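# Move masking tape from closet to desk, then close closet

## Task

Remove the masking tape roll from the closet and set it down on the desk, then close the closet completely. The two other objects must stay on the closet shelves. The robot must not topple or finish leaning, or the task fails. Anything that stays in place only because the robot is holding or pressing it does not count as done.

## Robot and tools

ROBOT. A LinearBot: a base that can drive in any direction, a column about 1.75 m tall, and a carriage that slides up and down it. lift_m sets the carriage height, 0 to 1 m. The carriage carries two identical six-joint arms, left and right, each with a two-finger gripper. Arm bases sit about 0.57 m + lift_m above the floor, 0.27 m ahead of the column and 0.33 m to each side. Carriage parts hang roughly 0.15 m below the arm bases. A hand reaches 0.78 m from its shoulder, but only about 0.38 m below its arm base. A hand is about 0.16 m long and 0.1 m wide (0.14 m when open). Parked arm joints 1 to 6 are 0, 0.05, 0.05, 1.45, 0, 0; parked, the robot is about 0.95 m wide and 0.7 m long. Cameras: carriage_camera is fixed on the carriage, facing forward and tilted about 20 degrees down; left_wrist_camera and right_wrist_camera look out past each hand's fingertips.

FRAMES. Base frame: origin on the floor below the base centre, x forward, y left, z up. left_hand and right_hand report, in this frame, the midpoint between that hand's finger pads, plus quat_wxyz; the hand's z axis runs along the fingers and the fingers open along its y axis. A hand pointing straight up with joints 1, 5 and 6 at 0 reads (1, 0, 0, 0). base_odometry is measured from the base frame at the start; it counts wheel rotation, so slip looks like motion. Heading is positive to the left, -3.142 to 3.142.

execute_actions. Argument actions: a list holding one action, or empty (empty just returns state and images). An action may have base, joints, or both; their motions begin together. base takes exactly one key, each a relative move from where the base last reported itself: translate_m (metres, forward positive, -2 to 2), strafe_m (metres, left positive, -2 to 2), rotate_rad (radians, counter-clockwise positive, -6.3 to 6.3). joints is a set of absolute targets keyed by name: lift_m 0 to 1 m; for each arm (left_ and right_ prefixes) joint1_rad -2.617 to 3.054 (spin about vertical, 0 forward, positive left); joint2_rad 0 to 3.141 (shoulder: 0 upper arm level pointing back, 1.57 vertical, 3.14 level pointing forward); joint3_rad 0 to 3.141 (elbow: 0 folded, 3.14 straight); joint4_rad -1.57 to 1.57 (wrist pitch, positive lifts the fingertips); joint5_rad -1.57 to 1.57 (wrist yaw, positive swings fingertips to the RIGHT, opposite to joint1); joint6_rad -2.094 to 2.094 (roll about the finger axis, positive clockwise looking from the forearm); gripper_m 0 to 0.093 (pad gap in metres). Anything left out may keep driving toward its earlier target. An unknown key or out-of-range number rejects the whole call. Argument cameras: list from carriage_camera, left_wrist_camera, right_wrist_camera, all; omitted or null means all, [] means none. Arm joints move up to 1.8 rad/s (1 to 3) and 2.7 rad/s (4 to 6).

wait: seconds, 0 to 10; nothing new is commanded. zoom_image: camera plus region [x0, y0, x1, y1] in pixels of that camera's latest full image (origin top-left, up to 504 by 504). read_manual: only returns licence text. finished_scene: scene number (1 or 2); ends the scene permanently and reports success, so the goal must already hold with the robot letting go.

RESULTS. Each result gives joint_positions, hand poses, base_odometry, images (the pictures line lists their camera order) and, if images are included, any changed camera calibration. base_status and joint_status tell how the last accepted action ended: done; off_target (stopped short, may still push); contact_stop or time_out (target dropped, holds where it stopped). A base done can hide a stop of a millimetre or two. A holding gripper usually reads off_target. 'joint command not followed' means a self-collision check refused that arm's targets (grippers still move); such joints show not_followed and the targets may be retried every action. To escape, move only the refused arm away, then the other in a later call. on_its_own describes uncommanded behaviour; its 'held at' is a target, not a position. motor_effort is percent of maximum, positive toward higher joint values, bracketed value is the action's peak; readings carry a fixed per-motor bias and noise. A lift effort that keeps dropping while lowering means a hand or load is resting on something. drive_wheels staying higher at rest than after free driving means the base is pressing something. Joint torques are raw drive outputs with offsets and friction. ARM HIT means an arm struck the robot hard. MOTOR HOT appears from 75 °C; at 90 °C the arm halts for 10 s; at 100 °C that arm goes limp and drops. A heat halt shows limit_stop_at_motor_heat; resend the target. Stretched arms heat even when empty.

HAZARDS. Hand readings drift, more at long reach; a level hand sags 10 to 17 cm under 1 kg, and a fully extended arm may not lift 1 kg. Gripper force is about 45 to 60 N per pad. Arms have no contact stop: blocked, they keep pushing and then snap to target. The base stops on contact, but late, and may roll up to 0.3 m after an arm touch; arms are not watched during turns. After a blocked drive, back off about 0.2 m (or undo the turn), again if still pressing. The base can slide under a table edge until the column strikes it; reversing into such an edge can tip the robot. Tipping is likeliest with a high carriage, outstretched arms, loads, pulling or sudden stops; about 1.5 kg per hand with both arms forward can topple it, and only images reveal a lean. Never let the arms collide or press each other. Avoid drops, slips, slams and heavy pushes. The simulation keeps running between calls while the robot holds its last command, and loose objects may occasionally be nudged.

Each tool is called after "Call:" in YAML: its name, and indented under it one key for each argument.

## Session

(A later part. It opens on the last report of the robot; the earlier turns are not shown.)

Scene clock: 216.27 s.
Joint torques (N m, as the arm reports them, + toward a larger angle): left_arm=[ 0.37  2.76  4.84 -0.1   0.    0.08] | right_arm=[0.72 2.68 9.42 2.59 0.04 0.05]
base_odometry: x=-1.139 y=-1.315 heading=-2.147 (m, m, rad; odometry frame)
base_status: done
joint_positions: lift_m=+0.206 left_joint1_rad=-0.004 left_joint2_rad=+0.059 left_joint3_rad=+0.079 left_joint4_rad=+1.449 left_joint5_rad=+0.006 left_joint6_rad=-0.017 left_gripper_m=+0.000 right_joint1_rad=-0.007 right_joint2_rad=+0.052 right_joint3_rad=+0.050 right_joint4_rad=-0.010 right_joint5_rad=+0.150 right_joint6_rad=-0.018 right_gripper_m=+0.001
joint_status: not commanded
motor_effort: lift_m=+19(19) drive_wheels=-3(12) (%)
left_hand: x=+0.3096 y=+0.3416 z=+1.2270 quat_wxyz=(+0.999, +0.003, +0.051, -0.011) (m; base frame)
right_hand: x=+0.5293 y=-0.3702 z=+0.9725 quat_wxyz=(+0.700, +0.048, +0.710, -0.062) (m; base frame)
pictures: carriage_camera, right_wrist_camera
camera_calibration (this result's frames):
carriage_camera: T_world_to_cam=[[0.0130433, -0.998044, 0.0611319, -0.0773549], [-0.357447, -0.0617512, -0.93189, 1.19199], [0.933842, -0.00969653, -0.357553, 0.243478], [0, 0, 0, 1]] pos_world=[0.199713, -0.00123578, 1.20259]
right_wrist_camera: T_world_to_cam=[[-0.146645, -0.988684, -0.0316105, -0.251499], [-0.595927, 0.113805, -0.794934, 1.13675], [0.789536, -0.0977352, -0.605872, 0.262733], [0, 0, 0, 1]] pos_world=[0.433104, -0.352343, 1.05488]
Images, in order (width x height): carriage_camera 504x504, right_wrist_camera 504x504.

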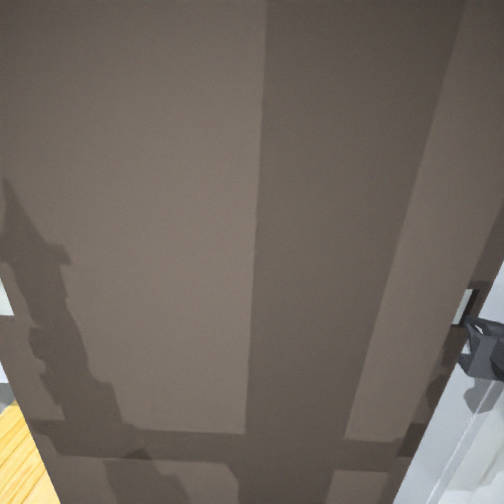

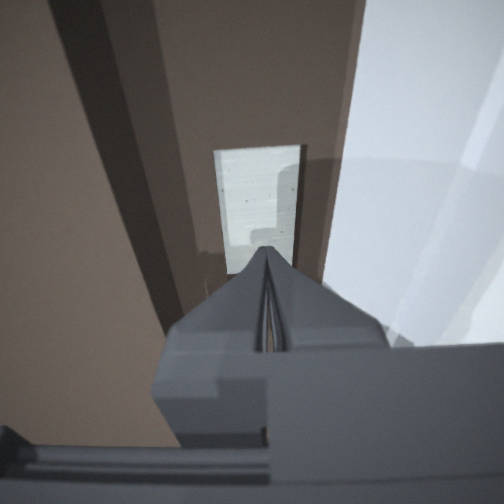

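Call:
execute_actions:
  actions:
    - {"base":{"translate_m":0.026}}
  cameras: ["right_wrist_camera"]

Call:
execute_actions:
  actions:
    - {"base":{"strafe_m":0.022}}
  cameras: ["right_wrist_camera"]

Scene clock: 226.20 s.
Joint torques (N m, as the arm reports them, + toward a larger angle): left_arm=[ 0.35  2.83  4.87 -0.14 -0.04  0.07] | right_arm=[0.89 2.69 9.35 2.56 0.03 0.06]
base_odometry: x=-1.153 y=-1.337 heading=-2.147 (m, m, rad; odometry frame)
base_status: done
joint_positions: lift_m=+0.206 left_joint1_rad=-0.004 left_joint2_rad=+0.059 left_joint3_rad=+0.079 left_joint4_rad=+1.450 left_joint5_rad=+0.006 left_joint6_rad=-0.017 left_gripper_m=+0.000 right_joint1_rad=-0.007 right_joint2_rad=+0.052 right_joint3_rad=+0.050 right_joint4_rad=-0.009 right_joint5_rad=+0.151 right_joint6_rad=-0.018 right_gripper_m=+0.001
joint_status: not commanded
motor_effort: lift_m=+19(19) drive_wheels=-3(8) (%)
left_hand: x=+0.3092 y=+0.3416 z=+1.2270 quat_wxyz=(+0.999, +0.003, +0.051, -0.011) (m; base frame)
right_hand: x=+0.5293 y=-0.3703 z=+0.9729 quat_wxyz=(+0.701, +0.049, +0.709, -0.062) (m; base frame)
pictures: right_wrist_camera
camera_calibration (this result's frames):
right_wrist_camera: T_world_to_cam=[[-0.147727, -0.988516, -0.0318125, -0.250851], [-0.594582, 0.114468, -0.795845, 1.13748], [0.790347, -0.0986529, -0.604665, 0.261018], [0, 0, 0, 1]] pos_world=[0.432972, -0.352425, 1.0551]
Images, in order (width x height): right_wrist_camera 504x504.

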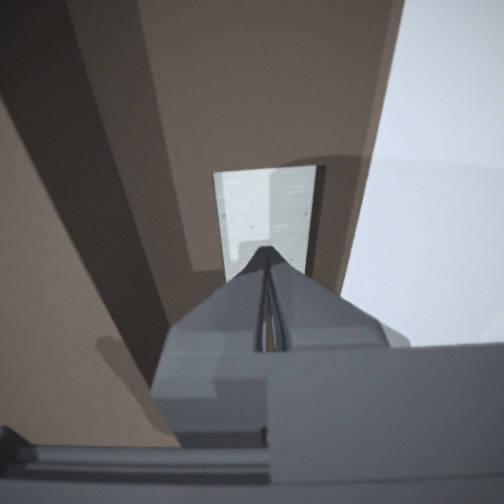

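Scene clock: 227.20 s.
Joint torques (N m, as the arm reports them, + toward a larger angle): left_arm=[ 0.32  2.88  4.83 -0.1  -0.03  0.07] | right_arm=[ 0.78  2.43  9.17  2.53 -0.35  0.04]
base_odometry: x=-1.135 y=-1.349 heading=-2.148 (m, m, rad; odometry frame)
base_status: done
joint_positions: lift_m=+0.206 left_joint1_rad=-0.004 left_joint2_rad=+0.059 left_joint3_rad=+0.079 left_joint4_rad=+1.449 left_joint5_rad=+0.006 left_joint6_rad=-0.017 left_gripper_m=+0.000 right_joint1_rad=-0.007 right_joint2_rad=+0.052 right_joint3_rad=+0.050 right_joint4_rad=-0.009 right_joint5_rad=+0.183 right_joint6_rad=-0.018 right_gripper_m=+0.001
joint_status: not commanded
motor_effort: lift_m=+19(19) drive_wheels=+4(8) (%)
left_hand: x=+0.3094 y=+0.3416 z=+1.2270 quat_wxyz=(+0.999, +0.003, +0.051, -0.011) (m; base frame)
right_hand: x=+0.5284 y=-0.3758 z=+0.9729 quat_wxyz=(+0.700, +0.060, +0.708, -0.074) (m; base frame)
pictures: right_wrist_camera
camera_calibration (this result's frames):
right_wrist_camera: T_world_to_cam=[[-0.179321, -0.983287, -0.0314881, -0.238011], [-0.590616, 0.133197, -0.795884, 1.14252], [0.786776, -0.124121, -0.60463, 0.253524], [0, 0, 0, 1]] pos_world=[0.432644, -0.354746, 1.05511]
Images, in order (width x height): right_wrist_camera 504x504.

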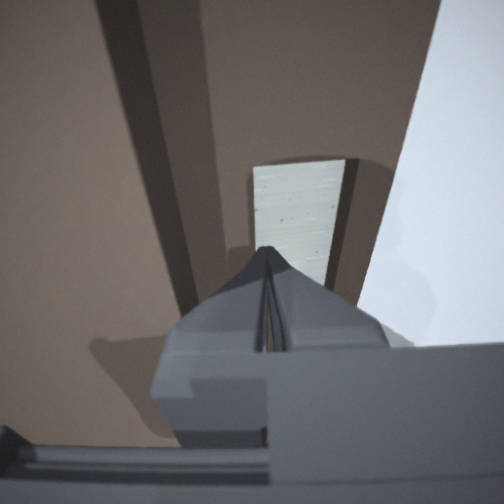

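Call:
execute_actions:
  actions:
    - {"base":{"translate_m":0.004}}
  cameras: []

Call:
execute_actions:
  actions:
    - {"base":{"strafe_m":0.3},"joints":{"right_joint5_rad":0.05}}
  cameras: ["carriage_camera","right_wrist_camera"]

Scene clock: 232.83 s.
Joint torques (N m, as the arm reports them, + toward a larger angle): left_arm=[ 0.5   2.77  4.79 -0.1   0.    0.06] | right_arm=[ 0.75  2.46  9.45  2.51 -0.41  0.05]
base_odometry: x=-1.137 y=-1.352 heading=-2.147 (m, m, rad; odometry frame)
base_status: done
joint_positions: lift_m=+0.206 left_joint1_rad=-0.004 left_joint2_rad=+0.059 left_joint3_rad=+0.079 left_joint4_rad=+1.449 left_joint5_rad=+0.006 left_joint6_rad=-0.017 left_gripper_m=+0.000 right_joint1_rad=-0.007 right_joint2_rad=+0.052 right_joint3_rad=+0.050 right_joint4_rad=-0.008 right_joint5_rad=+0.193 right_joint6_rad=-0.018 right_gripper_m=+0.001
joint_status: not commanded
motor_effort: lift_m=+18(19) drive_wheels=+4(7) (%)
left_hand: x=+0.3094 y=+0.3416 z=+1.2270 quat_wxyz=(+0.999, +0.003, +0.051, -0.011) (m; base frame)
right_hand: x=+0.5280 y=-0.3775 z=+0.9731 quat_wxyz=(+0.700, +0.064, +0.708, -0.077) (m; base frame)
pictures: none
No camera images: the call's "cameras" was empty. Leave "cameras" out to get every camera's image.

Scene clock: 235.40 s.
Joint torques (N m, as the arm reports them, + toward a larger angle): left_arm=[ 0.47  2.79  4.85 -0.13  0.    0.04] | right_arm=[ 2.64  2.76  9.46  2.57 -1.58 -0.06]
base_odometry: x=-0.886 y=-1.516 heading=-2.148 (m, m, rad; odometry frame)
base_status: done
joint_positions: lift_m=+0.206 left_joint1_rad=-0.004 left_joint2_rad=+0.059 left_joint3_rad=+0.079 left_joint4_rad=+1.450 left_joint5_rad=+0.006 left_joint6_rad=-0.017 left_gripper_m=+0.000 right_joint1_rad=-0.033 right_joint2_rad=+0.049 right_joint3_rad=+0.050 right_joint4_rad=-0.009 right_joint5_rad=+0.215 right_joint6_rad=-0.007 right_gripper_m=+0.001
joint_status: right_joint5_rad off_target (ended at +0.215, target +0.050)
motor_effort: lift_m=+19(18) drive_wheels=+4(11) (%)
left_hand: x=+0.3093 y=+0.3417 z=+1.2270 quat_wxyz=(+0.999, +0.003, +0.051, -0.011) (m; base frame)
right_hand: x=+0.5259 y=-0.3874 z=+0.9735 quat_wxyz=(+0.699, +0.084, +0.705, -0.090) (m; base frame)
pictures: carriage_camera, right_wrist_camera
camera_calibration (this result's frames):
carriage_camera: T_world_to_cam=[[0.0130433, -0.998044, 0.0611319, -0.0773552], [-0.357447, -0.0617512, -0.93189, 1.192], [0.933842, -0.00969653, -0.357553, 0.24348], [0, 0, 0, 1]] pos_world=[0.199713, -0.00123578, 1.2026]
right_wrist_camera: T_world_to_cam=[[-0.235526, -0.970927, -0.0427679, -0.204518], [-0.577681, 0.17525, -0.797228, 1.1539], [0.781545, -0.163062, -0.602161, 0.239619], [0, 0, 0, 1]] pos_world=[0.431145, -0.36172, 1.05547]
Images, in order (width x height): carriage_camera 504x504, right_wrist_camera 504x504.

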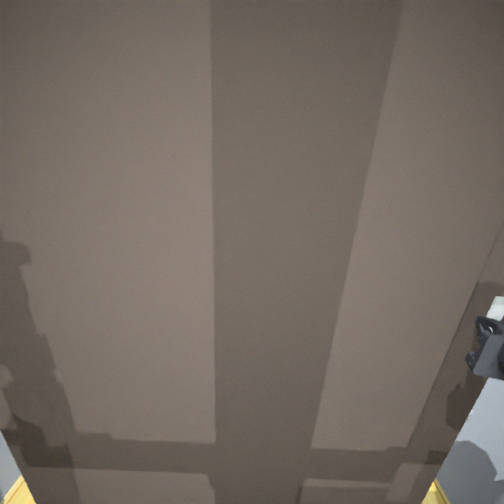

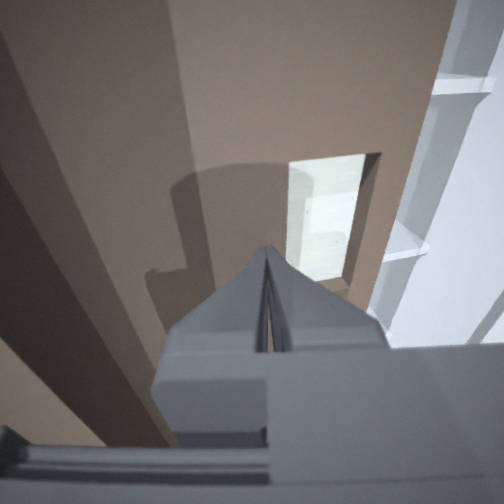

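Call:
execute_actions:
  actions:
    - {"base":{"translate_m":-0.02},"joints":{"right_joint5_rad":0.1}}
  cameras: ["carriage_camera","right_wrist_camera"]

Scene clock: 238.73 s.
Joint torques (N m, as the arm reports them, + toward a larger angle): left_arm=[ 0.36  2.71  4.92 -0.1  -0.04  0.08] | right_arm=[ 0.75  2.8   9.32  2.53 -0.12 -0.07]
base_odometry: x=-0.875 y=-1.500 heading=-2.148 (m, m, rad; odometry frame)
base_status: done
joint_positions: lift_m=+0.206 left_joint1_rad=-0.004 left_joint2_rad=+0.059 left_joint3_rad=+0.079 left_joint4_rad=+1.449 left_joint5_rad=+0.006 left_joint6_rad=-0.017 left_gripper_m=+0.000 right_joint1_rad=-0.009 right_joint2_rad=+0.049 right_joint3_rad=+0.050 right_joint4_rad=-0.007 right_joint5_rad=+0.107 right_joint6_rad=-0.010 right_gripper_m=+0.001
joint_status: all done
motor_effort: lift_m=+18(19) drive_wheels=+0(3) (%)
left_hand: x=+0.3094 y=+0.3417 z=+1.2270 quat_wxyz=(+0.999, +0.003, +0.051, -0.011) (m; base frame)
right_hand: x=+0.5301 y=-0.3633 z=+0.9741 quat_wxyz=(+0.704, +0.037, +0.708, -0.044) (m; base frame)
pictures: carriage_camera, right_wrist_camera
camera_calibration (this result's frames):
carriage_camera: T_world_to_cam=[[0.0130433, -0.998044, 0.0611319, -0.0773556], [-0.357447, -0.0617512, -0.93189, 1.192], [0.933842, -0.00969653, -0.357553, 0.243483], [0, 0, 0, 1]] pos_world=[0.199713, -0.00123578, 1.2026]
right_wrist_camera: T_world_to_cam=[[-0.105979, -0.993502, -0.0415098, -0.258277], [-0.594098, 0.0967383, -0.798554, 1.13397], [0.797381, -0.0599689, -0.60049, 0.268081], [0, 0, 0, 1]] pos_world=[0.432556, -0.350221, 1.0558]
Images, in order (width x height): carriage_camera 504x504, right_wrist_camera 504x504.

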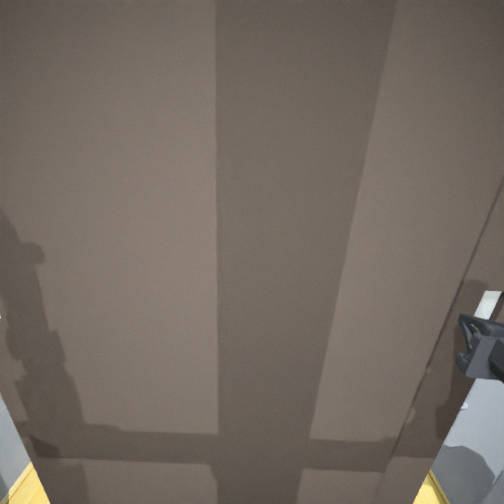

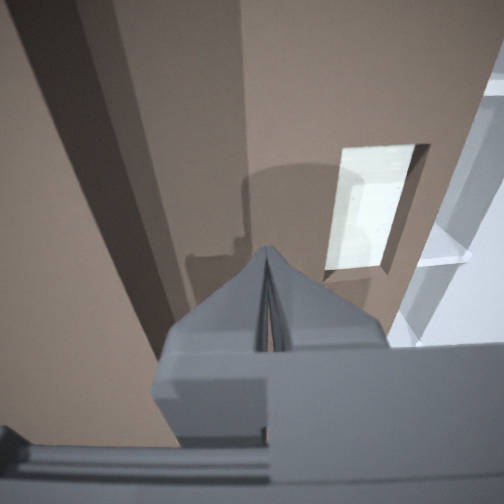

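Call:
execute_actions:
  actions:
    - {"base":{"strafe_m":-0.14},"joints":{"right_joint5_rad":0.0}}
  cameras: ["right_wrist_camera"]

Call:
execute_actions:
  actions:
    - {"base":{"translate_m":0.04}}
  cameras: ["right_wrist_camera"]

Scene clock: 257.60 s.
Joint torques (N m, as the arm reports them, + toward a larger angle): left_arm=[ 0.34  2.82  4.79 -0.16 -0.02  0.07] | right_arm=[ 0.73  2.95  9.28  2.53 -0.03 -0.05]
base_odometry: x=-0.992 y=-1.423 heading=-2.148 (m, m, rad; odometry frame)
base_status: done
joint_positions: lift_m=+0.206 left_joint1_rad=-0.004 left_joint2_rad=+0.059 left_joint3_rad=+0.079 left_joint4_rad=+1.449 left_joint5_rad=+0.006 left_joint6_rad=-0.017 left_gripper_m=+0.000 right_joint1_rad=-0.009 right_joint2_rad=+0.049 right_joint3_rad=+0.050 right_joint4_rad=-0.007 right_joint5_rad=+0.003 right_joint6_rad=-0.010 right_gripper_m=+0.001
joint_status: all done
motor_effort: lift_m=+18(18) drive_wheels=-2(8) (%)
left_hand: x=+0.3094 y=+0.3417 z=+1.2270 quat_wxyz=(+0.999, +0.003, +0.051, -0.011) (m; base frame)
right_hand: x=+0.5312 y=-0.3455 z=+0.9741 quat_wxyz=(+0.705, +0.001, +0.709, -0.008) (m; base frame)
pictures: right_wrist_camera
camera_calibration (this result's frames):
right_wrist_camera: T_world_to_cam=[[-0.00212604, -0.999129, -0.041679, -0.297362], [-0.600958, 0.0345898, -0.798531, 1.11507], [0.799277, 0.0233496, -0.600508, 0.296039], [0, 0, 0, 1]] pos_world=[0.432862, -0.342585, 1.0558]
Images, in order (width x height): right_wrist_camera 504x504.

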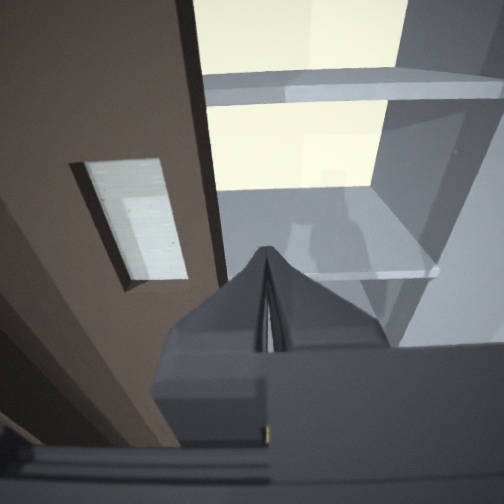

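Scene clock: 258.77 s.
Joint torques (N m, as the arm reports them, + toward a larger angle): left_arm=[ 0.48  2.65  4.88 -0.18 -0.01  0.07] | right_arm=[ 0.78  2.88  9.36  2.51 -0.09 -0.06]
base_odometry: x=-1.014 y=-1.456 heading=-2.149 (m, m, rad; odometry frame)
base_status: done
joint_positions: lift_m=+0.206 left_joint1_rad=-0.004 left_joint2_rad=+0.059 left_joint3_rad=+0.079 left_joint4_rad=+1.450 left_joint5_rad=+0.006 left_joint6_rad=-0.017 left_gripper_m=+0.000 right_joint1_rad=-0.009 right_joint2_rad=+0.049 right_joint3_rad=+0.050 right_joint4_rad=-0.007 right_joint5_rad=+0.003 right_joint6_rad=-0.010 right_gripper_m=+0.001
joint_status: not commanded
motor_effort: lift_m=+18(18) drive_wheels=+5(8) (%)
left_hand: x=+0.3092 y=+0.3417 z=+1.2271 quat_wxyz=(+0.999, +0.003, +0.051, -0.011) (m; base frame)
right_hand: x=+0.5312 y=-0.3455 z=+0.9742 quat_wxyz=(+0.705, +0.001, +0.709, -0.008) (m; base frame)
pictures: right_wrist_camera
camera_calibration (this result's frames):
right_wrist_camera: T_world_to_cam=[[-0.00211014, -0.999129, -0.0416765, -0.297368], [-0.600654, 0.0345872, -0.798761, 1.11521], [0.799506, 0.0233477, -0.600204, 0.29568], [0, 0, 0, 1]] pos_world=[0.432831, -0.342585, 1.05586]
Images, in order (width x height): right_wrist_camera 504x504.

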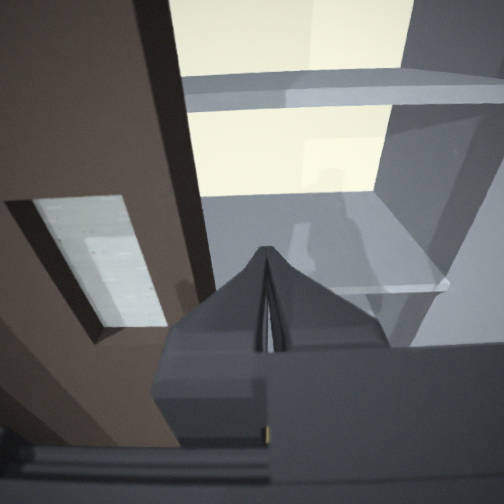

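Call:
execute_actions:
  actions:
    - {"base":{"strafe_m":0.385},"joints":{"right_joint5_rad":-0.08}}
  cameras: ["carriage_camera","right_wrist_camera"]

Scene clock: 264.20 s.
Joint torques (N m, as the arm reports them, + toward a larger angle): left_arm=[ 0.38  2.89  4.78 -0.15  0.01  0.13] | right_arm=[ 0.86  2.97  9.33  2.54 -0.08 -0.01]
base_odometry: x=-0.692 y=-1.667 heading=-2.150 (m, m, rad; odometry frame)
base_status: done
joint_positions: lift_m=+0.206 left_joint1_rad=-0.004 left_joint2_rad=+0.059 left_joint3_rad=+0.079 left_joint4_rad=+1.450 left_joint5_rad=+0.006 left_joint6_rad=-0.017 left_gripper_m=+0.000 right_joint1_rad=-0.009 right_joint2_rad=+0.049 right_joint3_rad=+0.050 right_joint4_rad=-0.008 right_joint5_rad=-0.074 right_joint6_rad=-0.010 right_gripper_m=+0.001
joint_status: all done
motor_effort: lift_m=+18(18) drive_wheels=+2(11) (%)
left_hand: x=+0.3093 y=+0.3418 z=+1.2271 quat_wxyz=(+0.999, +0.002, +0.051, -0.011) (m; base frame)
right_hand: x=+0.5308 y=-0.3322 z=+0.9739 quat_wxyz=(+0.705, -0.027, +0.709, +0.020) (m; base frame)
pictures: carriage_camera, right_wrist_camera
camera_calibration (this result's frames):
carriage_camera: T_world_to_cam=[[0.0130433, -0.998044, 0.0611319, -0.0773563], [-0.357447, -0.0617512, -0.93189, 1.19201], [0.933842, -0.00969653, -0.357553, 0.243487], [0, 0, 0, 1]] pos_world=[0.199713, -0.00123578, 1.20261]
right_wrist_camera: T_world_to_cam=[[0.0751414, -0.996282, -0.0421521, -0.323689], [-0.602452, -0.0116722, -0.79807, 1.09923], [0.79461, 0.0853627, -0.601089, 0.319554], [0, 0, 0, 1]] pos_world=[0.432634, -0.336933, 1.0557]
Images, in order (width x height): carriage_camera 504x504, right_wrist_camera 504x504.

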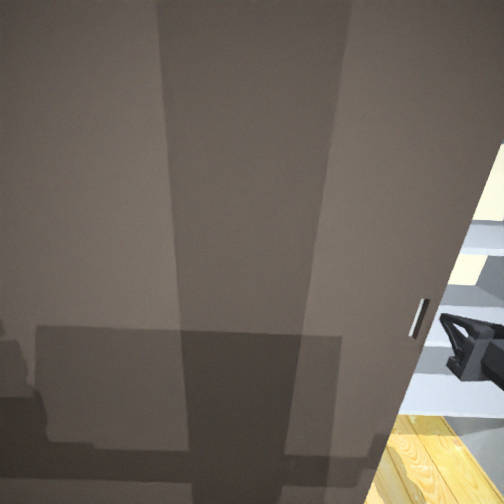

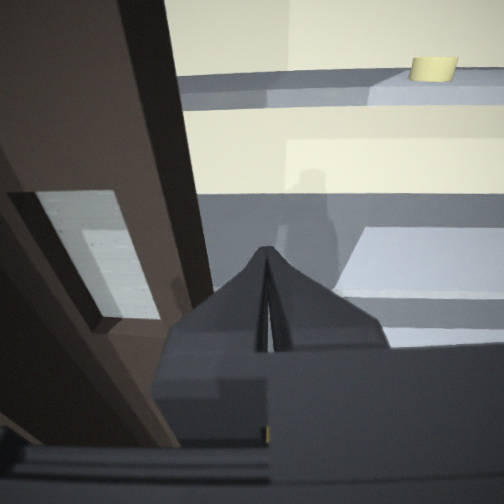

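Call:
execute_actions:
  actions:
    - {"base":{"translate_m":-0.15}}
  cameras: ["carriage_camera"]

Call:
execute_actions:
  actions:
    - {"base":{"strafe_m":-0.175},"joints":{"lift_m":0.225,"right_joint1_rad":0.0,"right_joint2_rad":1.0,"right_joint3_rad":1.0,"right_joint4_rad":-0.61,"right_joint5_rad":0.0,"right_gripper_m":0.09}}
  cameras: []

Call:
execute_actions:
  actions:
    - {"joints":{"right_joint2_rad":2.0,"right_joint3_rad":2.0}}
  cameras: ["carriage_camera","right_wrist_camera"]

Scene clock: 285.33 s.
Joint torques (N m, as the arm reports them, + toward a larger angle): left_arm=[ 0.31  2.84  4.71 -0.13 -0.02  0.06] | right_arm=[ 0.78  2.94  9.18  2.57 -0.12 -0.03]
base_odometry: x=-0.609 y=-1.542 heading=-2.149 (m, m, rad; odometry frame)
base_status: done
joint_positions: lift_m=+0.206 left_joint1_rad=-0.004 left_joint2_rad=+0.059 left_joint3_rad=+0.079 left_joint4_rad=+1.450 left_joint5_rad=+0.006 left_joint6_rad=-0.017 left_gripper_m=+0.000 right_joint1_rad=-0.009 right_joint2_rad=+0.049 right_joint3_rad=+0.050 right_joint4_rad=-0.008 right_joint5_rad=-0.075 right_joint6_rad=-0.010 right_gripper_m=+0.001
joint_status: not commanded
motor_effort: lift_m=+18(18) drive_wheels=+1(9) (%)
left_hand: x=+0.3093 y=+0.3418 z=+1.2271 quat_wxyz=(+0.999, +0.002, +0.051, -0.011) (m; base frame)
right_hand: x=+0.5308 y=-0.3321 z=+0.9738 quat_wxyz=(+0.705, -0.027, +0.709, +0.020) (m; base frame)
pictures: carriage_camera
camera_calibration (this result's frames):
carriage_camera: T_world_to_cam=[[0.0130433, -0.998044, 0.0611319, -0.0773563], [-0.357447, -0.0617512, -0.93189, 1.19201], [0.933842, -0.00969653, -0.357553, 0.243487], [0, 0, 0, 1]] pos_world=[0.199713, -0.00123578, 1.20261]
Images, in order (width x height): carriage_camera 504x504.

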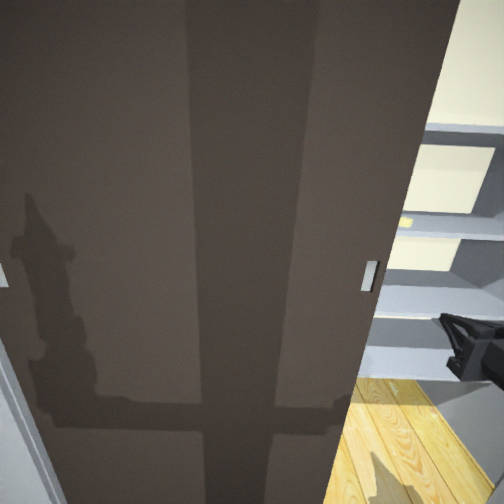

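Scene clock: 287.40 s.
Joint torques (N m, as the arm reports them, + toward a larger angle): left_arm=[ 0.45  2.73  4.85 -0.15 -0.04  0.08] | right_arm=[ 0.87 -1.61 10.16  2.23 -0.01 -0.05]
base_odometry: x=-0.756 y=-1.446 heading=-2.150 (m, m, rad; odometry frame)
base_status: done
joint_positions: lift_m=+0.225 left_joint1_rad=-0.004 left_joint2_rad=+0.059 left_joint3_rad=+0.079 left_joint4_rad=+1.450 left_joint5_rad=+0.004 left_joint6_rad=-0.017 left_gripper_m=+0.000 right_joint1_rad=-0.009 right_joint2_rad=+0.992 right_joint3_rad=+0.982 right_joint4_rad=-0.606 right_joint5_rad=-0.003 right_joint6_rad=-0.010 right_gripper_m=+0.090
joint_status: all done
motor_effort: lift_m=+18(23) drive_wheels=+2(8) (%)
left_hand: x=+0.3092 y=+0.3420 z=+1.2461 quat_wxyz=(+0.999, +0.002, +0.051, -0.011) (m; base frame)
right_hand: x=+0.6059 y=-0.3451 z=+1.0577 quat_wxyz=(+0.460, -0.001, +0.888, -0.003) (m; base frame)
pictures: none
No camera images: the call's "cameras" was empty. Leave "cameras" out to get every camera's image.

Scene clock: 288.83 s.
Joint torques (N m, as the arm reports them, + toward a larger angle): left_arm=[ 0.42  2.74  4.85 -0.14  0.    0.1 ] | right_arm=[  0.77 -14.01  10.54   2.25  -0.05  -0.07]
base_odometry: x=-0.756 y=-1.446 heading=-2.150 (m, m, rad; odometry frame)
base_status: not commanded
joint_positions: lift_m=+0.225 left_joint1_rad=-0.004 left_joint2_rad=+0.059 left_joint3_rad=+0.079 left_joint4_rad=+1.450 left_joint5_rad=+0.004 left_joint6_rad=-0.017 left_gripper_m=+0.000 right_joint1_rad=-0.009 right_joint2_rad=+2.003 right_joint3_rad=+1.978 right_joint4_rad=-0.609 right_joint5_rad=-0.003 right_joint6_rad=-0.010 right_gripper_m=+0.090
joint_status: all done
motor_effort: lift_m=+18(18) drive_wheels=-1(2) (%)
left_hand: x=+0.3092 y=+0.3420 z=+1.2461 quat_wxyz=(+0.999, +0.002, +0.051, -0.011) (m; base frame)
right_hand: x=+0.8593 y=-0.3473 z=+1.0692 quat_wxyz=(+0.452, -0.001, +0.892, -0.003) (m; base frame)
pictures: carriage_camera, right_wrist_camera
camera_calibration (this result's frames):
carriage_camera: T_world_to_cam=[[0.0130433, -0.998044, 0.0611319, -0.0785206], [-0.357447, -0.0617512, -0.93189, 1.20976], [0.933842, -0.00969653, -0.357553, 0.250297], [0, 0, 0, 1]] pos_world=[0.199713, -0.00123578, 1.22166]
right_wrist_camera: T_world_to_cam=[[-0.0229392, -0.998891, -0.0411204, -0.277095], [-0.955644, 0.0339895, -0.292557, 1.15188], [0.29363, 0.0325855, -0.955364, 0.908048], [0, 0, 0, 1]] pos_world=[0.827803, -0.345529, 1.19311]
Images, in order (width x height): carriage_camera 504x504, right_wrist_camera 504x504.

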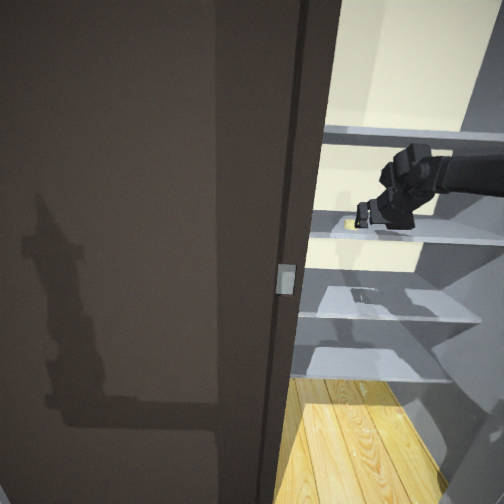

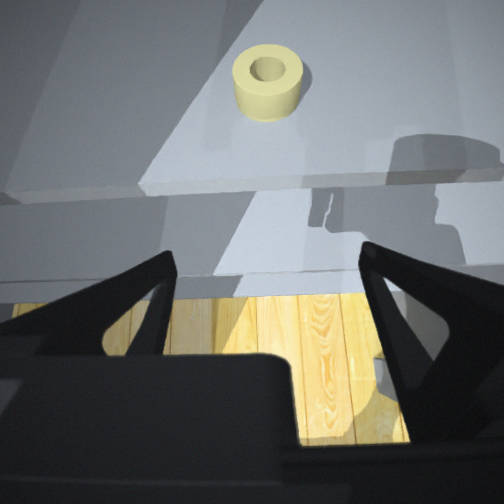

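Call:
execute_actions:
  actions:
    - {"base":{"translate_m":0.1},"joints":{"lift_m":0.212}}
  cameras: ["carriage_camera","right_wrist_camera"]

Scene clock: 299.60 s.
Joint torques (N m, as the arm reports them, + toward a larger angle): left_arm=[ 0.35  2.7   4.86 -0.15 -0.01  0.08] | right_arm=[  0.82 -14.4   10.04   2.35   0.01  -0.04]
base_odometry: x=-0.811 y=-1.529 heading=-2.151 (m, m, rad; odometry frame)
base_status: done
joint_positions: lift_m=+0.212 left_joint1_rad=-0.004 left_joint2_rad=+0.059 left_joint3_rad=+0.079 left_joint4_rad=+1.450 left_joint5_rad=+0.004 left_joint6_rad=-0.017 left_gripper_m=+0.000 right_joint1_rad=-0.007 right_joint2_rad=+2.006 right_joint3_rad=+1.984 right_joint4_rad=-0.616 right_joint5_rad=-0.003 right_joint6_rad=-0.010 right_gripper_m=+0.090
joint_status: all done
motor_effort: lift_m=+18(19) drive_wheels=+4(11) (%)
left_hand: x=+0.3090 y=+0.3420 z=+1.2331 quat_wxyz=(+0.999, +0.002, +0.050, -0.011) (m; base frame)
right_hand: x=+0.8592 y=-0.3466 z=+1.0554 quat_wxyz=(+0.449, -0.002, +0.893, -0.003) (m; base frame)
pictures: carriage_camera, right_wrist_camera
camera_calibration (this result's frames):
carriage_camera: T_world_to_cam=[[0.0130433, -0.998044, 0.0611319, -0.0777221], [-0.357447, -0.0617512, -0.93189, 1.19759], [0.933842, -0.00969653, -0.357553, 0.245626], [0, 0, 0, 1]] pos_world=[0.199713, -0.00123578, 1.2086]
right_wrist_camera: T_world_to_cam=[[-0.0219998, -0.998915, -0.0410487, -0.277895], [-0.957121, 0.0329065, -0.287813, 1.1436], [0.288851, 0.0329568, -0.956807, 0.900711], [0, 0, 0, 1]] pos_world=[0.828283, -0.34491, 1.17954]
Images, in order (width x height): carriage_camera 504x504, right_wrist_camera 504x504.

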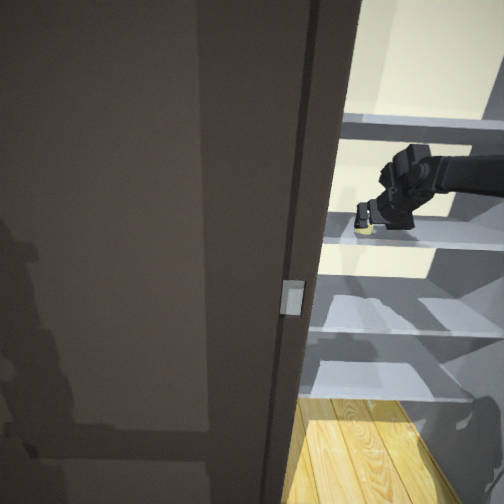

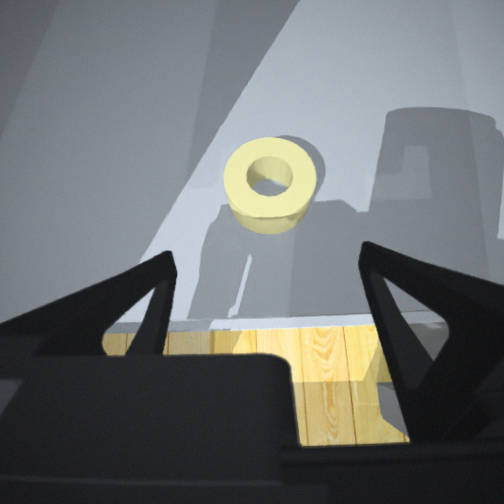

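Call:
execute_actions:
  actions:
    - {"base":{"translate_m":0.052},"joints":{"lift_m":0.205}}
  cameras: ["right_wrist_camera"]

Scene clock: 307.03 s.
Joint torques (N m, as the arm reports them, + toward a larger angle): left_arm=[ 0.47  2.92  4.85 -0.15  0.04  0.05] | right_arm=[  0.66 -14.13  10.22   2.37  -0.03  -0.03]
base_odometry: x=-0.840 y=-1.573 heading=-2.151 (m, m, rad; odometry frame)
base_status: done
joint_positions: lift_m=+0.205 left_joint1_rad=-0.004 left_joint2_rad=+0.057 left_joint3_rad=+0.079 left_joint4_rad=+1.452 left_joint5_rad=+0.004 left_joint6_rad=-0.017 left_gripper_m=+0.000 right_joint1_rad=-0.005 right_joint2_rad=+2.005 right_joint3_rad=+1.984 right_joint4_rad=-0.619 right_joint5_rad=-0.003 right_joint6_rad=-0.010 right_gripper_m=+0.090
joint_status: all done
motor_effort: lift_m=+19(19) drive_wheels=-3(12) (%)
left_hand: x=+0.3083 y=+0.3420 z=+1.2261 quat_wxyz=(+0.999, +0.002, +0.049, -0.011) (m; base frame)
right_hand: x=+0.8586 y=-0.3453 z=+1.0485 quat_wxyz=(+0.449, -0.003, +0.894, -0.002) (m; base frame)
pictures: right_wrist_camera
camera_calibration (this result's frames):
right_wrist_camera: T_world_to_cam=[[-0.0200817, -0.998966, -0.0407988, -0.278865], [-0.957623, 0.0309457, -0.286357, 1.13927], [0.287324, 0.0333193, -0.957254, 0.896125], [0, 0, 0, 1]] pos_world=[0.827915, -0.343691, 1.17268]
Images, in order (width x height): right_wrist_camera 504x504.

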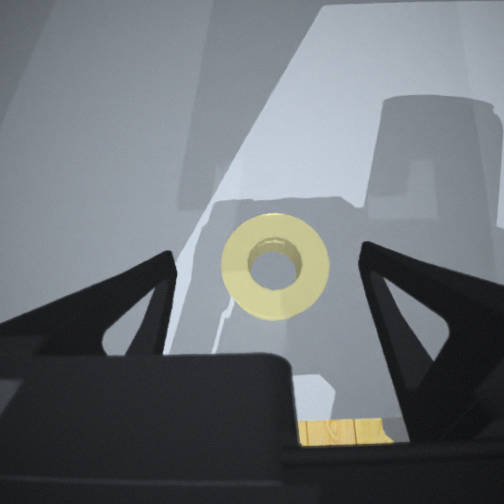

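Call:
execute_actions:
  actions:
    - {"joints":{"right_gripper_m":0.035}}
  cameras: ["right_wrist_camera"]

Call:
execute_actions:
  actions:
    - {"joints":{"lift_m":0.225}}
  cameras: []

Call:
execute_actions:
  actions:
    - {"base":{"translate_m":-0.12}}
  cameras: ["carriage_camera","right_wrist_camera"]

Scene clock: 312.00 s.
Joint torques (N m, as the arm reports them, + toward a larger angle): left_arm=[ 0.33  2.9   4.8  -0.17  0.01  0.09] | right_arm=[  0.61 -14.17  10.11   2.34  -0.02  -0.03]
base_odometry: x=-0.840 y=-1.573 heading=-2.151 (m, m, rad; odometry frame)
base_status: not commanded
joint_positions: lift_m=+0.205 left_joint1_rad=-0.004 left_joint2_rad=+0.057 left_joint3_rad=+0.079 left_joint4_rad=+1.452 left_joint5_rad=+0.004 left_joint6_rad=-0.017 left_gripper_m=+0.000 right_joint1_rad=-0.005 right_joint2_rad=+2.005 right_joint3_rad=+1.984 right_joint4_rad=-0.619 right_joint5_rad=-0.002 right_joint6_rad=-0.010 right_gripper_m=+0.048
joint_status: right_gripper_m off_target (ended at +0.048, target +0.035)
motor_effort: lift_m=+19(19) drive_wheels=-3(3) (%)
left_hand: x=+0.3083 y=+0.3420 z=+1.2261 quat_wxyz=(+0.999, +0.002, +0.049, -0.011) (m; base frame)
right_hand: x=+0.8586 y=-0.3454 z=+1.0485 quat_wxyz=(+0.449, -0.003, +0.894, -0.002) (m; base frame)
pictures: right_wrist_camera
camera_calibration (this result's frames):
right_wrist_camera: T_world_to_cam=[[-0.0201598, -0.998986, -0.0402655, -0.27943], [-0.957621, 0.0308677, -0.286372, 1.13926], [0.287325, 0.0327859, -0.957272, 0.895961], [0, 0, 0, 1]] pos_world=[0.827916, -0.343687, 1.17268]
Images, in order (width x height): right_wrist_camera 504x504.

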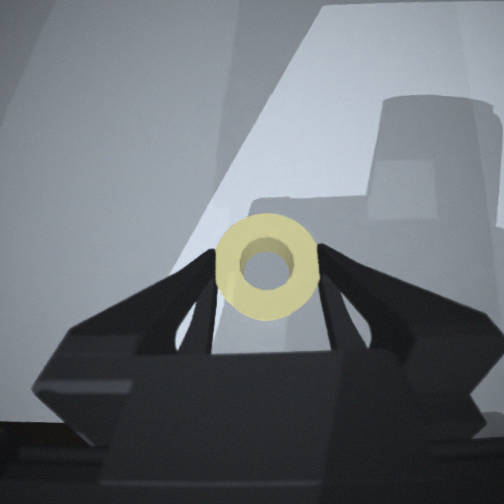

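Scene clock: 312.57 s.
Joint torques (N m, as the arm reports them, + toward a larger angle): left_arm=[ 0.49  2.63  4.89 -0.14  0.01  0.05] | right_arm=[  0.73 -14.13  10.01   2.36  -0.01  -0.05]
base_odometry: x=-0.840 y=-1.572 heading=-2.151 (m, m, rad; odometry frame)
base_status: not commanded
joint_positions: lift_m=+0.225 left_joint1_rad=-0.004 left_joint2_rad=+0.057 left_joint3_rad=+0.079 left_joint4_rad=+1.451 left_joint5_rad=+0.004 left_joint6_rad=-0.017 left_gripper_m=+0.000 right_joint1_rad=-0.005 right_joint2_rad=+2.004 right_joint3_rad=+1.984 right_joint4_rad=-0.619 right_joint5_rad=-0.002 right_joint6_rad=-0.010 right_gripper_m=+0.048
joint_status: all done
motor_effort: lift_m=+18(20) drive_wheels=+4(3) (%)
left_hand: x=+0.3084 y=+0.3420 z=+1.2462 quat_wxyz=(+0.999, +0.002, +0.049, -0.011) (m; base frame)
right_hand: x=+0.8585 y=-0.3454 z=+1.0695 quat_wxyz=(+0.450, -0.003, +0.893, -0.002) (m; base frame)
pictures: none
No camera images: the call's "cameras" was empty. Leave "cameras" out to get every camera's image.

Scene clock: 314.33 s.
Joint torques (N m, as the arm reports them, + toward a larger angle): left_arm=[ 0.43  2.83  4.82 -0.15  0.01  0.09] | right_arm=[  0.52 -14.1    9.96   2.37  -0.01  -0.02]
base_odometry: x=-0.774 y=-1.472 heading=-2.151 (m, m, rad; odometry frame)
base_status: done
joint_positions: lift_m=+0.225 left_joint1_rad=-0.004 left_joint2_rad=+0.057 left_joint3_rad=+0.079 left_joint4_rad=+1.450 left_joint5_rad=+0.004 left_joint6_rad=-0.017 left_gripper_m=+0.000 right_joint1_rad=-0.004 right_joint2_rad=+2.004 right_joint3_rad=+1.984 right_joint4_rad=-0.619 right_joint5_rad=-0.002 right_joint6_rad=-0.010 right_gripper_m=+0.048
joint_status: not commanded
motor_effort: lift_m=+18(18) drive_wheels=-4(9) (%)
left_hand: x=+0.3088 y=+0.3420 z=+1.2461 quat_wxyz=(+0.999, +0.002, +0.050, -0.011) (m; base frame)
right_hand: x=+0.8584 y=-0.3450 z=+1.0694 quat_wxyz=(+0.449, -0.003, +0.893, -0.002) (m; base frame)
pictures: carriage_camera, right_wrist_camera
camera_calibration (this result's frames):
carriage_camera: T_world_to_cam=[[0.0130433, -0.998044, 0.0611319, -0.0785201], [-0.357447, -0.0617512, -0.93189, 1.20975], [0.933842, -0.00969653, -0.357553, 0.250294], [0, 0, 0, 1]] pos_world=[0.199713, -0.00123578, 1.22165]
right_wrist_camera: T_world_to_cam=[[-0.0193515, -0.999001, -0.0402827, -0.278838], [-0.957316, 0.0301356, -0.287468, 1.14561], [0.288395, 0.0330003, -0.956943, 0.914782], [0, 0, 0, 1]] pos_world=[0.827492, -0.343271, 1.19349]
Images, in order (width x height): carriage_camera 504x504, right_wrist_camera 504x504.

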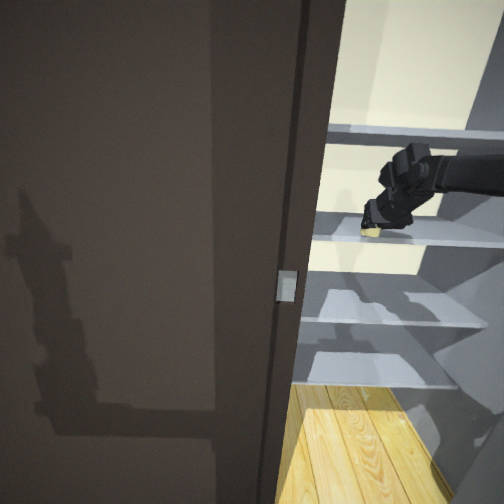

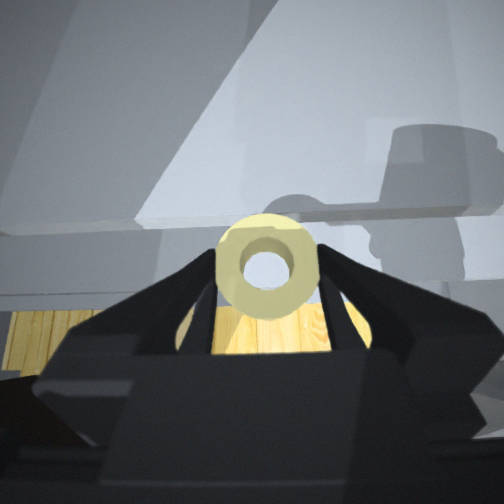

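Call:
execute_actions:
  actions:
    - {"base":{"strafe_m":-0.43},"joints":{"right_joint2_rad":0.06,"right_joint3_rad":0.06,"right_joint4_rad":1.3,"left_joint2_rad":0.05,"left_joint3_rad":0.045,"left_joint4_rad":0.0}}

Scene clock: 325.87 s.
Joint torques (N m, as the arm reports them, + toward a larger angle): left_arm=[0.42 1.01 6.24 2.49 0.03 0.06] | right_arm=[ 0.16  3.29  5.93  0.29 -0.03 -0.05]
base_odometry: x=-1.134 y=-1.236 heading=-2.151 (m, m, rad; odometry frame)
base_status: done
joint_positions: lift_m=+0.225 left_joint1_rad=-0.004 left_joint2_rad=+0.057 left_joint3_rad=+0.066 left_joint4_rad=+0.003 left_joint5_rad=+0.004 left_joint6_rad=-0.017 left_gripper_m=+0.000 right_joint1_rad=-0.002 right_joint2_rad=+0.070 right_joint3_rad=+0.070 right_joint4_rad=+1.297 right_joint5_rad=-0.002 right_joint6_rad=-0.010 right_gripper_m=+0.048
joint_status: all done
motor_effort: lift_m=+18(18) drive_wheels=+1(6) (%)
left_hand: x=+0.5309 y=+0.3410 z=+1.0014 quat_wxyz=(+0.711, -0.003, +0.703, -0.009) (m; base frame)
right_hand: x=+0.3522 y=-0.3426 z=+1.2364 quat_wxyz=(+0.991, -0.002, +0.136, -0.006) (m; base frame)
pictures: carriage_camera, left_wrist_camera, right_wrist_camera
camera_calibration (this result's frames):
carriage_camera: T_world_to_cam=[[0.0130433, -0.998044, 0.0611319, -0.0785196], [-0.357447, -0.0617512, -0.93189, 1.20975], [0.933842, -0.00969653, -0.357553, 0.25029], [0, 0, 0, 1]] pos_world=[0.199713, -0.00123578, 1.22164]
left_wrist_camera: T_world_to_cam=[[-0.00467743, -0.999696, -0.0242029, 0.372926], [-0.563203, 0.022633, -0.826008, 1.13109], [0.826305, 0.00976758, -0.563138, 0.241966], [0, 0, 0, 1]] pos_world=[0.438838, 0.344849, 1.07957]
right_wrist_camera: T_world_to_cam=[[0.0411547, -0.999153, 0.00005328, -0.350802], [0.610789, 0.0251159, -0.791395, 0.778077], [0.790723, 0.0326022, 0.611305, -0.895505], [0, 0, 0, 1]] pos_world=[0.247293, -0.340852, 1.16321]
Images, in order (width x height): carriage_camera 504x504, left_wrist_camera 504x504, right_wrist_camera 504x504.

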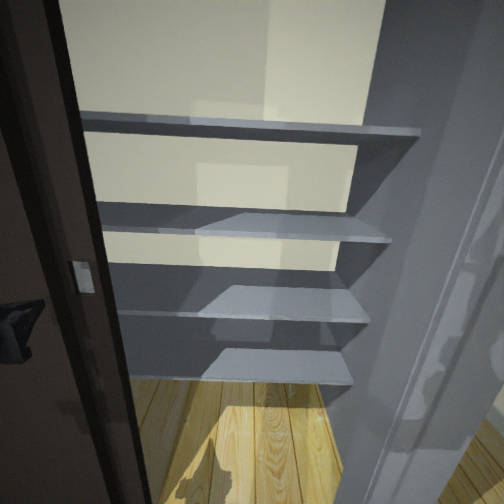

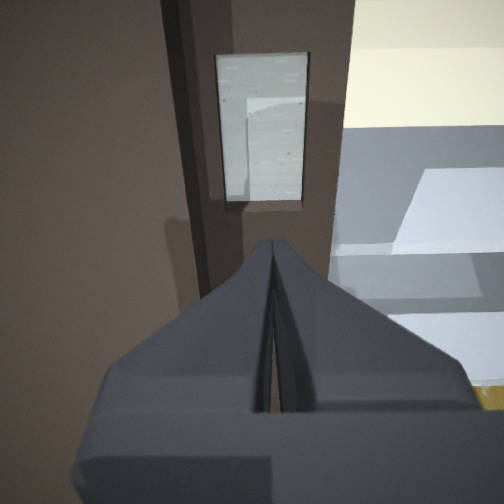

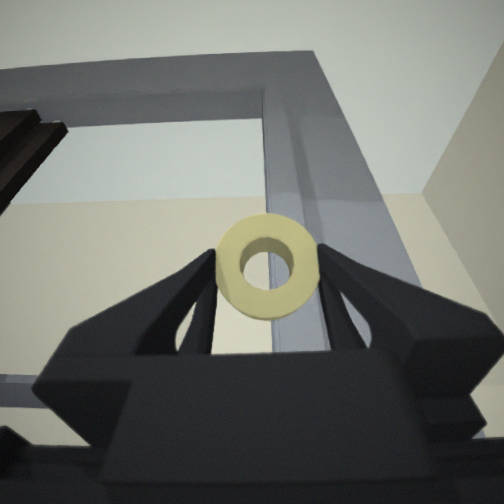

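Call:
execute_actions:
  actions:
    - {"base":{"translate_m":0.107}}
  cameras: ["carriage_camera","left_wrist_camera"]

Call:
zoom_image:
  camera: "carriage_camera"
  region: [0, 260, 90, 350]

Scene clock: 336.50 s.
Joint torques (N m, as the arm reports them, + toward a larger angle): left_arm=[ 0.48  1.06  6.29  2.48 -0.01  0.1 ] | right_arm=[ 0.3   3.33  5.87  0.23 -0.02 -0.03]
base_odometry: x=-1.193 y=-1.326 heading=-2.152 (m, m, rad; odometry frame)
base_status: done
joint_positions: lift_m=+0.225 left_joint1_rad=-0.004 left_joint2_rad=+0.057 left_joint3_rad=+0.066 left_joint4_rad=+0.002 left_joint5_rad=+0.004 left_joint6_rad=-0.017 left_gripper_m=+0.000 right_joint1_rad=-0.002 right_joint2_rad=+0.070 right_joint3_rad=+0.070 right_joint4_rad=+1.297 right_joint5_rad=-0.002 right_joint6_rad=-0.010 right_gripper_m=+0.048
joint_status: not commanded
motor_effort: lift_m=+18(18) drive_wheels=-3(10) (%)
left_hand: x=+0.5309 y=+0.3410 z=+1.0012 quat_wxyz=(+0.711, -0.003, +0.703, -0.009) (m; base frame)
right_hand: x=+0.3523 y=-0.3426 z=+1.2364 quat_wxyz=(+0.991, -0.002, +0.136, -0.006) (m; base frame)
pictures: carriage_camera, left_wrist_camera
camera_calibration (this result's frames):
carriage_camera: T_world_to_cam=[[0.0130433, -0.998044, 0.0611319, -0.0785194], [-0.357447, -0.0617512, -0.93189, 1.20974], [0.933842, -0.00969653, -0.357553, 0.250289], [0, 0, 0, 1]] pos_world=[0.199713, -0.00123578, 1.22164]
left_wrist_camera: T_world_to_cam=[[-0.00469589, -0.999696, -0.0242027, 0.372931], [-0.563833, 0.0226358, -0.825578, 1.13083], [0.825875, 0.00976945, -0.563768, 0.242716], [0, 0, 0, 1]] pos_world=[0.4389, 0.344849, 1.07945]
Images, in order (width x height): carriage_camera 504x504, left_wrist_camera 504x504.

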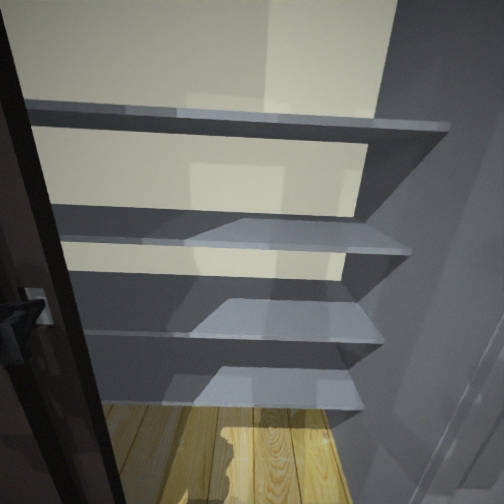

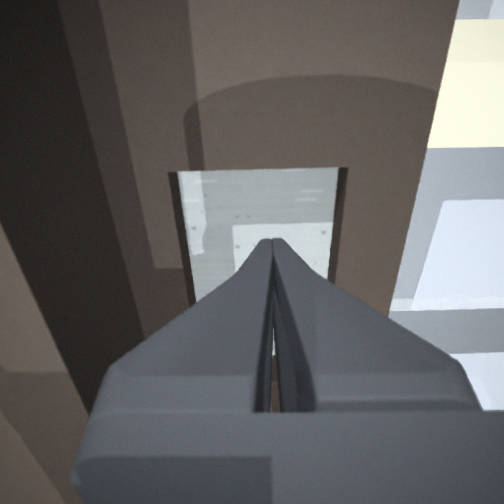

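Region (0, 260, 90, 350) of carriage_camera's 504x504 image, scaled by 5.600, with more detail than that image has.

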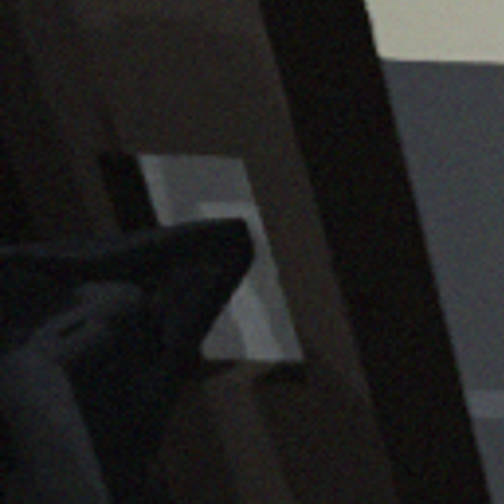

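Call:
execute_actions:
  actions:
    - {"base":{"strafe_m":-0.018}}
  cameras: []

Call:
execute_actions:
  actions:
    - {"base":{"strafe_m":-0.55},"joints":{"left_joint5_rad":0.08}}
  cameras: ["carriage_camera","left_wrist_camera"]

Scene clock: 342.93 s.
Joint torques (N m, as the arm reports them, + toward a larger angle): left_arm=[0.19 1.09 6.26 2.5  0.31 0.05] | right_arm=[ 0.21  3.3   6.01  0.23 -0.03 -0.01]
base_odometry: x=-1.208 y=-1.316 heading=-2.152 (m, m, rad; odometry frame)
base_status: done
joint_positions: lift_m=+0.225 left_joint1_rad=-0.001 left_joint2_rad=+0.057 left_joint3_rad=+0.066 left_joint4_rad=+0.001 left_joint5_rad=-0.017 left_joint6_rad=-0.017 left_gripper_m=+0.000 right_joint1_rad=-0.002 right_joint2_rad=+0.070 right_joint3_rad=+0.070 right_joint4_rad=+1.297 right_joint5_rad=-0.001 right_joint6_rad=-0.010 right_gripper_m=+0.048
joint_status: not commanded
motor_effort: lift_m=+18(18) drive_wheels=+4(9) (%)
left_hand: x=+0.5309 y=+0.3454 z=+1.0009 quat_wxyz=(+0.711, -0.011, +0.703, -0.001) (m; base frame)
right_hand: x=+0.3522 y=-0.3428 z=+1.2364 quat_wxyz=(+0.991, -0.001, +0.136, -0.006) (m; base frame)
pictures: none
No camera images: the call's "cameras" was empty. Leave "cameras" out to get every camera's image.

Scene clock: 346.30 s.
Joint torques (N m, as the arm reports them, + toward a larger angle): left_arm=[-0.83  1.07  6.28  2.5   0.14  0.06] | right_arm=[ 0.34  3.39  5.89  0.29 -0.04 -0.06]
base_odometry: x=-1.668 y=-1.015 heading=-2.151 (m, m, rad; odometry frame)
base_status: done
joint_positions: lift_m=+0.225 left_joint1_rad=+0.009 left_joint2_rad=+0.057 left_joint3_rad=+0.066 left_joint4_rad=+0.000 left_joint5_rad=+0.071 left_joint6_rad=-0.017 left_gripper_m=+0.000 right_joint1_rad=-0.002 right_joint2_rad=+0.070 right_joint3_rad=+0.070 right_joint4_rad=+1.297 right_joint5_rad=-0.001 right_joint6_rad=-0.010 right_gripper_m=+0.048
joint_status: all done
motor_effort: lift_m=+18(18) drive_wheels=+3(13) (%)
left_hand: x=+0.5306 y=+0.3329 z=+1.0008 quat_wxyz=(+0.710, +0.016, +0.704, -0.028) (m; base frame)
right_hand: x=+0.3522 y=-0.3428 z=+1.2364 quat_wxyz=(+0.991, -0.001, +0.136, -0.006) (m; base frame)
pictures: carriage_camera, left_wrist_camera
camera_calibration (this result's frames):
carriage_camera: T_world_to_cam=[[0.0130433, -0.998044, 0.0611319, -0.0785194], [-0.357447, -0.0617512, -0.93189, 1.20974], [0.933842, -0.00969653, -0.357553, 0.250289], [0, 0, 0, 1]] pos_world=[0.199713, -0.00123578, 1.22164]
left_wrist_camera: T_world_to_cam=[[-0.0577162, -0.998024, -0.0248255, 0.39301], [-0.5634, 0.0530903, -0.824477, 1.11898], [0.824166, -0.033599, -0.565351, 0.25972], [0, 0, 0, 1]] pos_world=[0.439062, 0.341553, 1.07916]
Images, in order (width x height): carriage_camera 504x504, left_wrist_camera 504x504.

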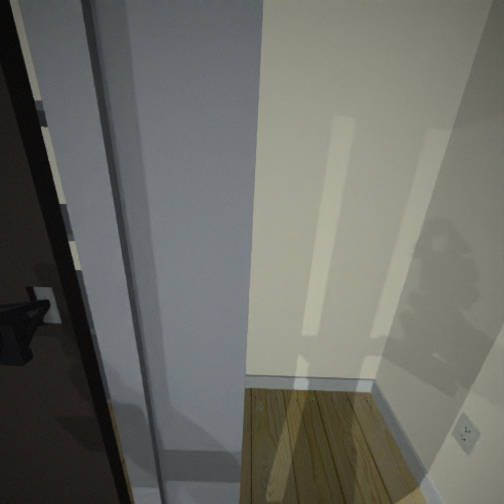

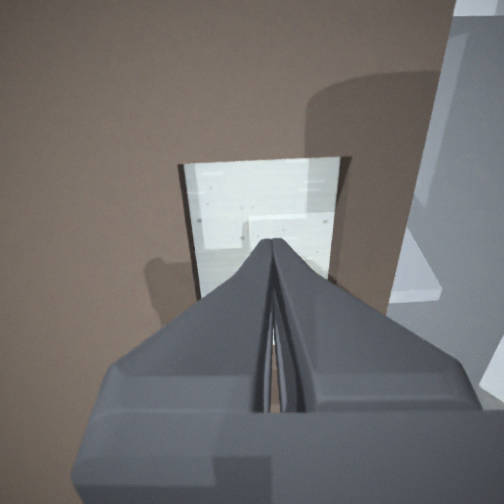

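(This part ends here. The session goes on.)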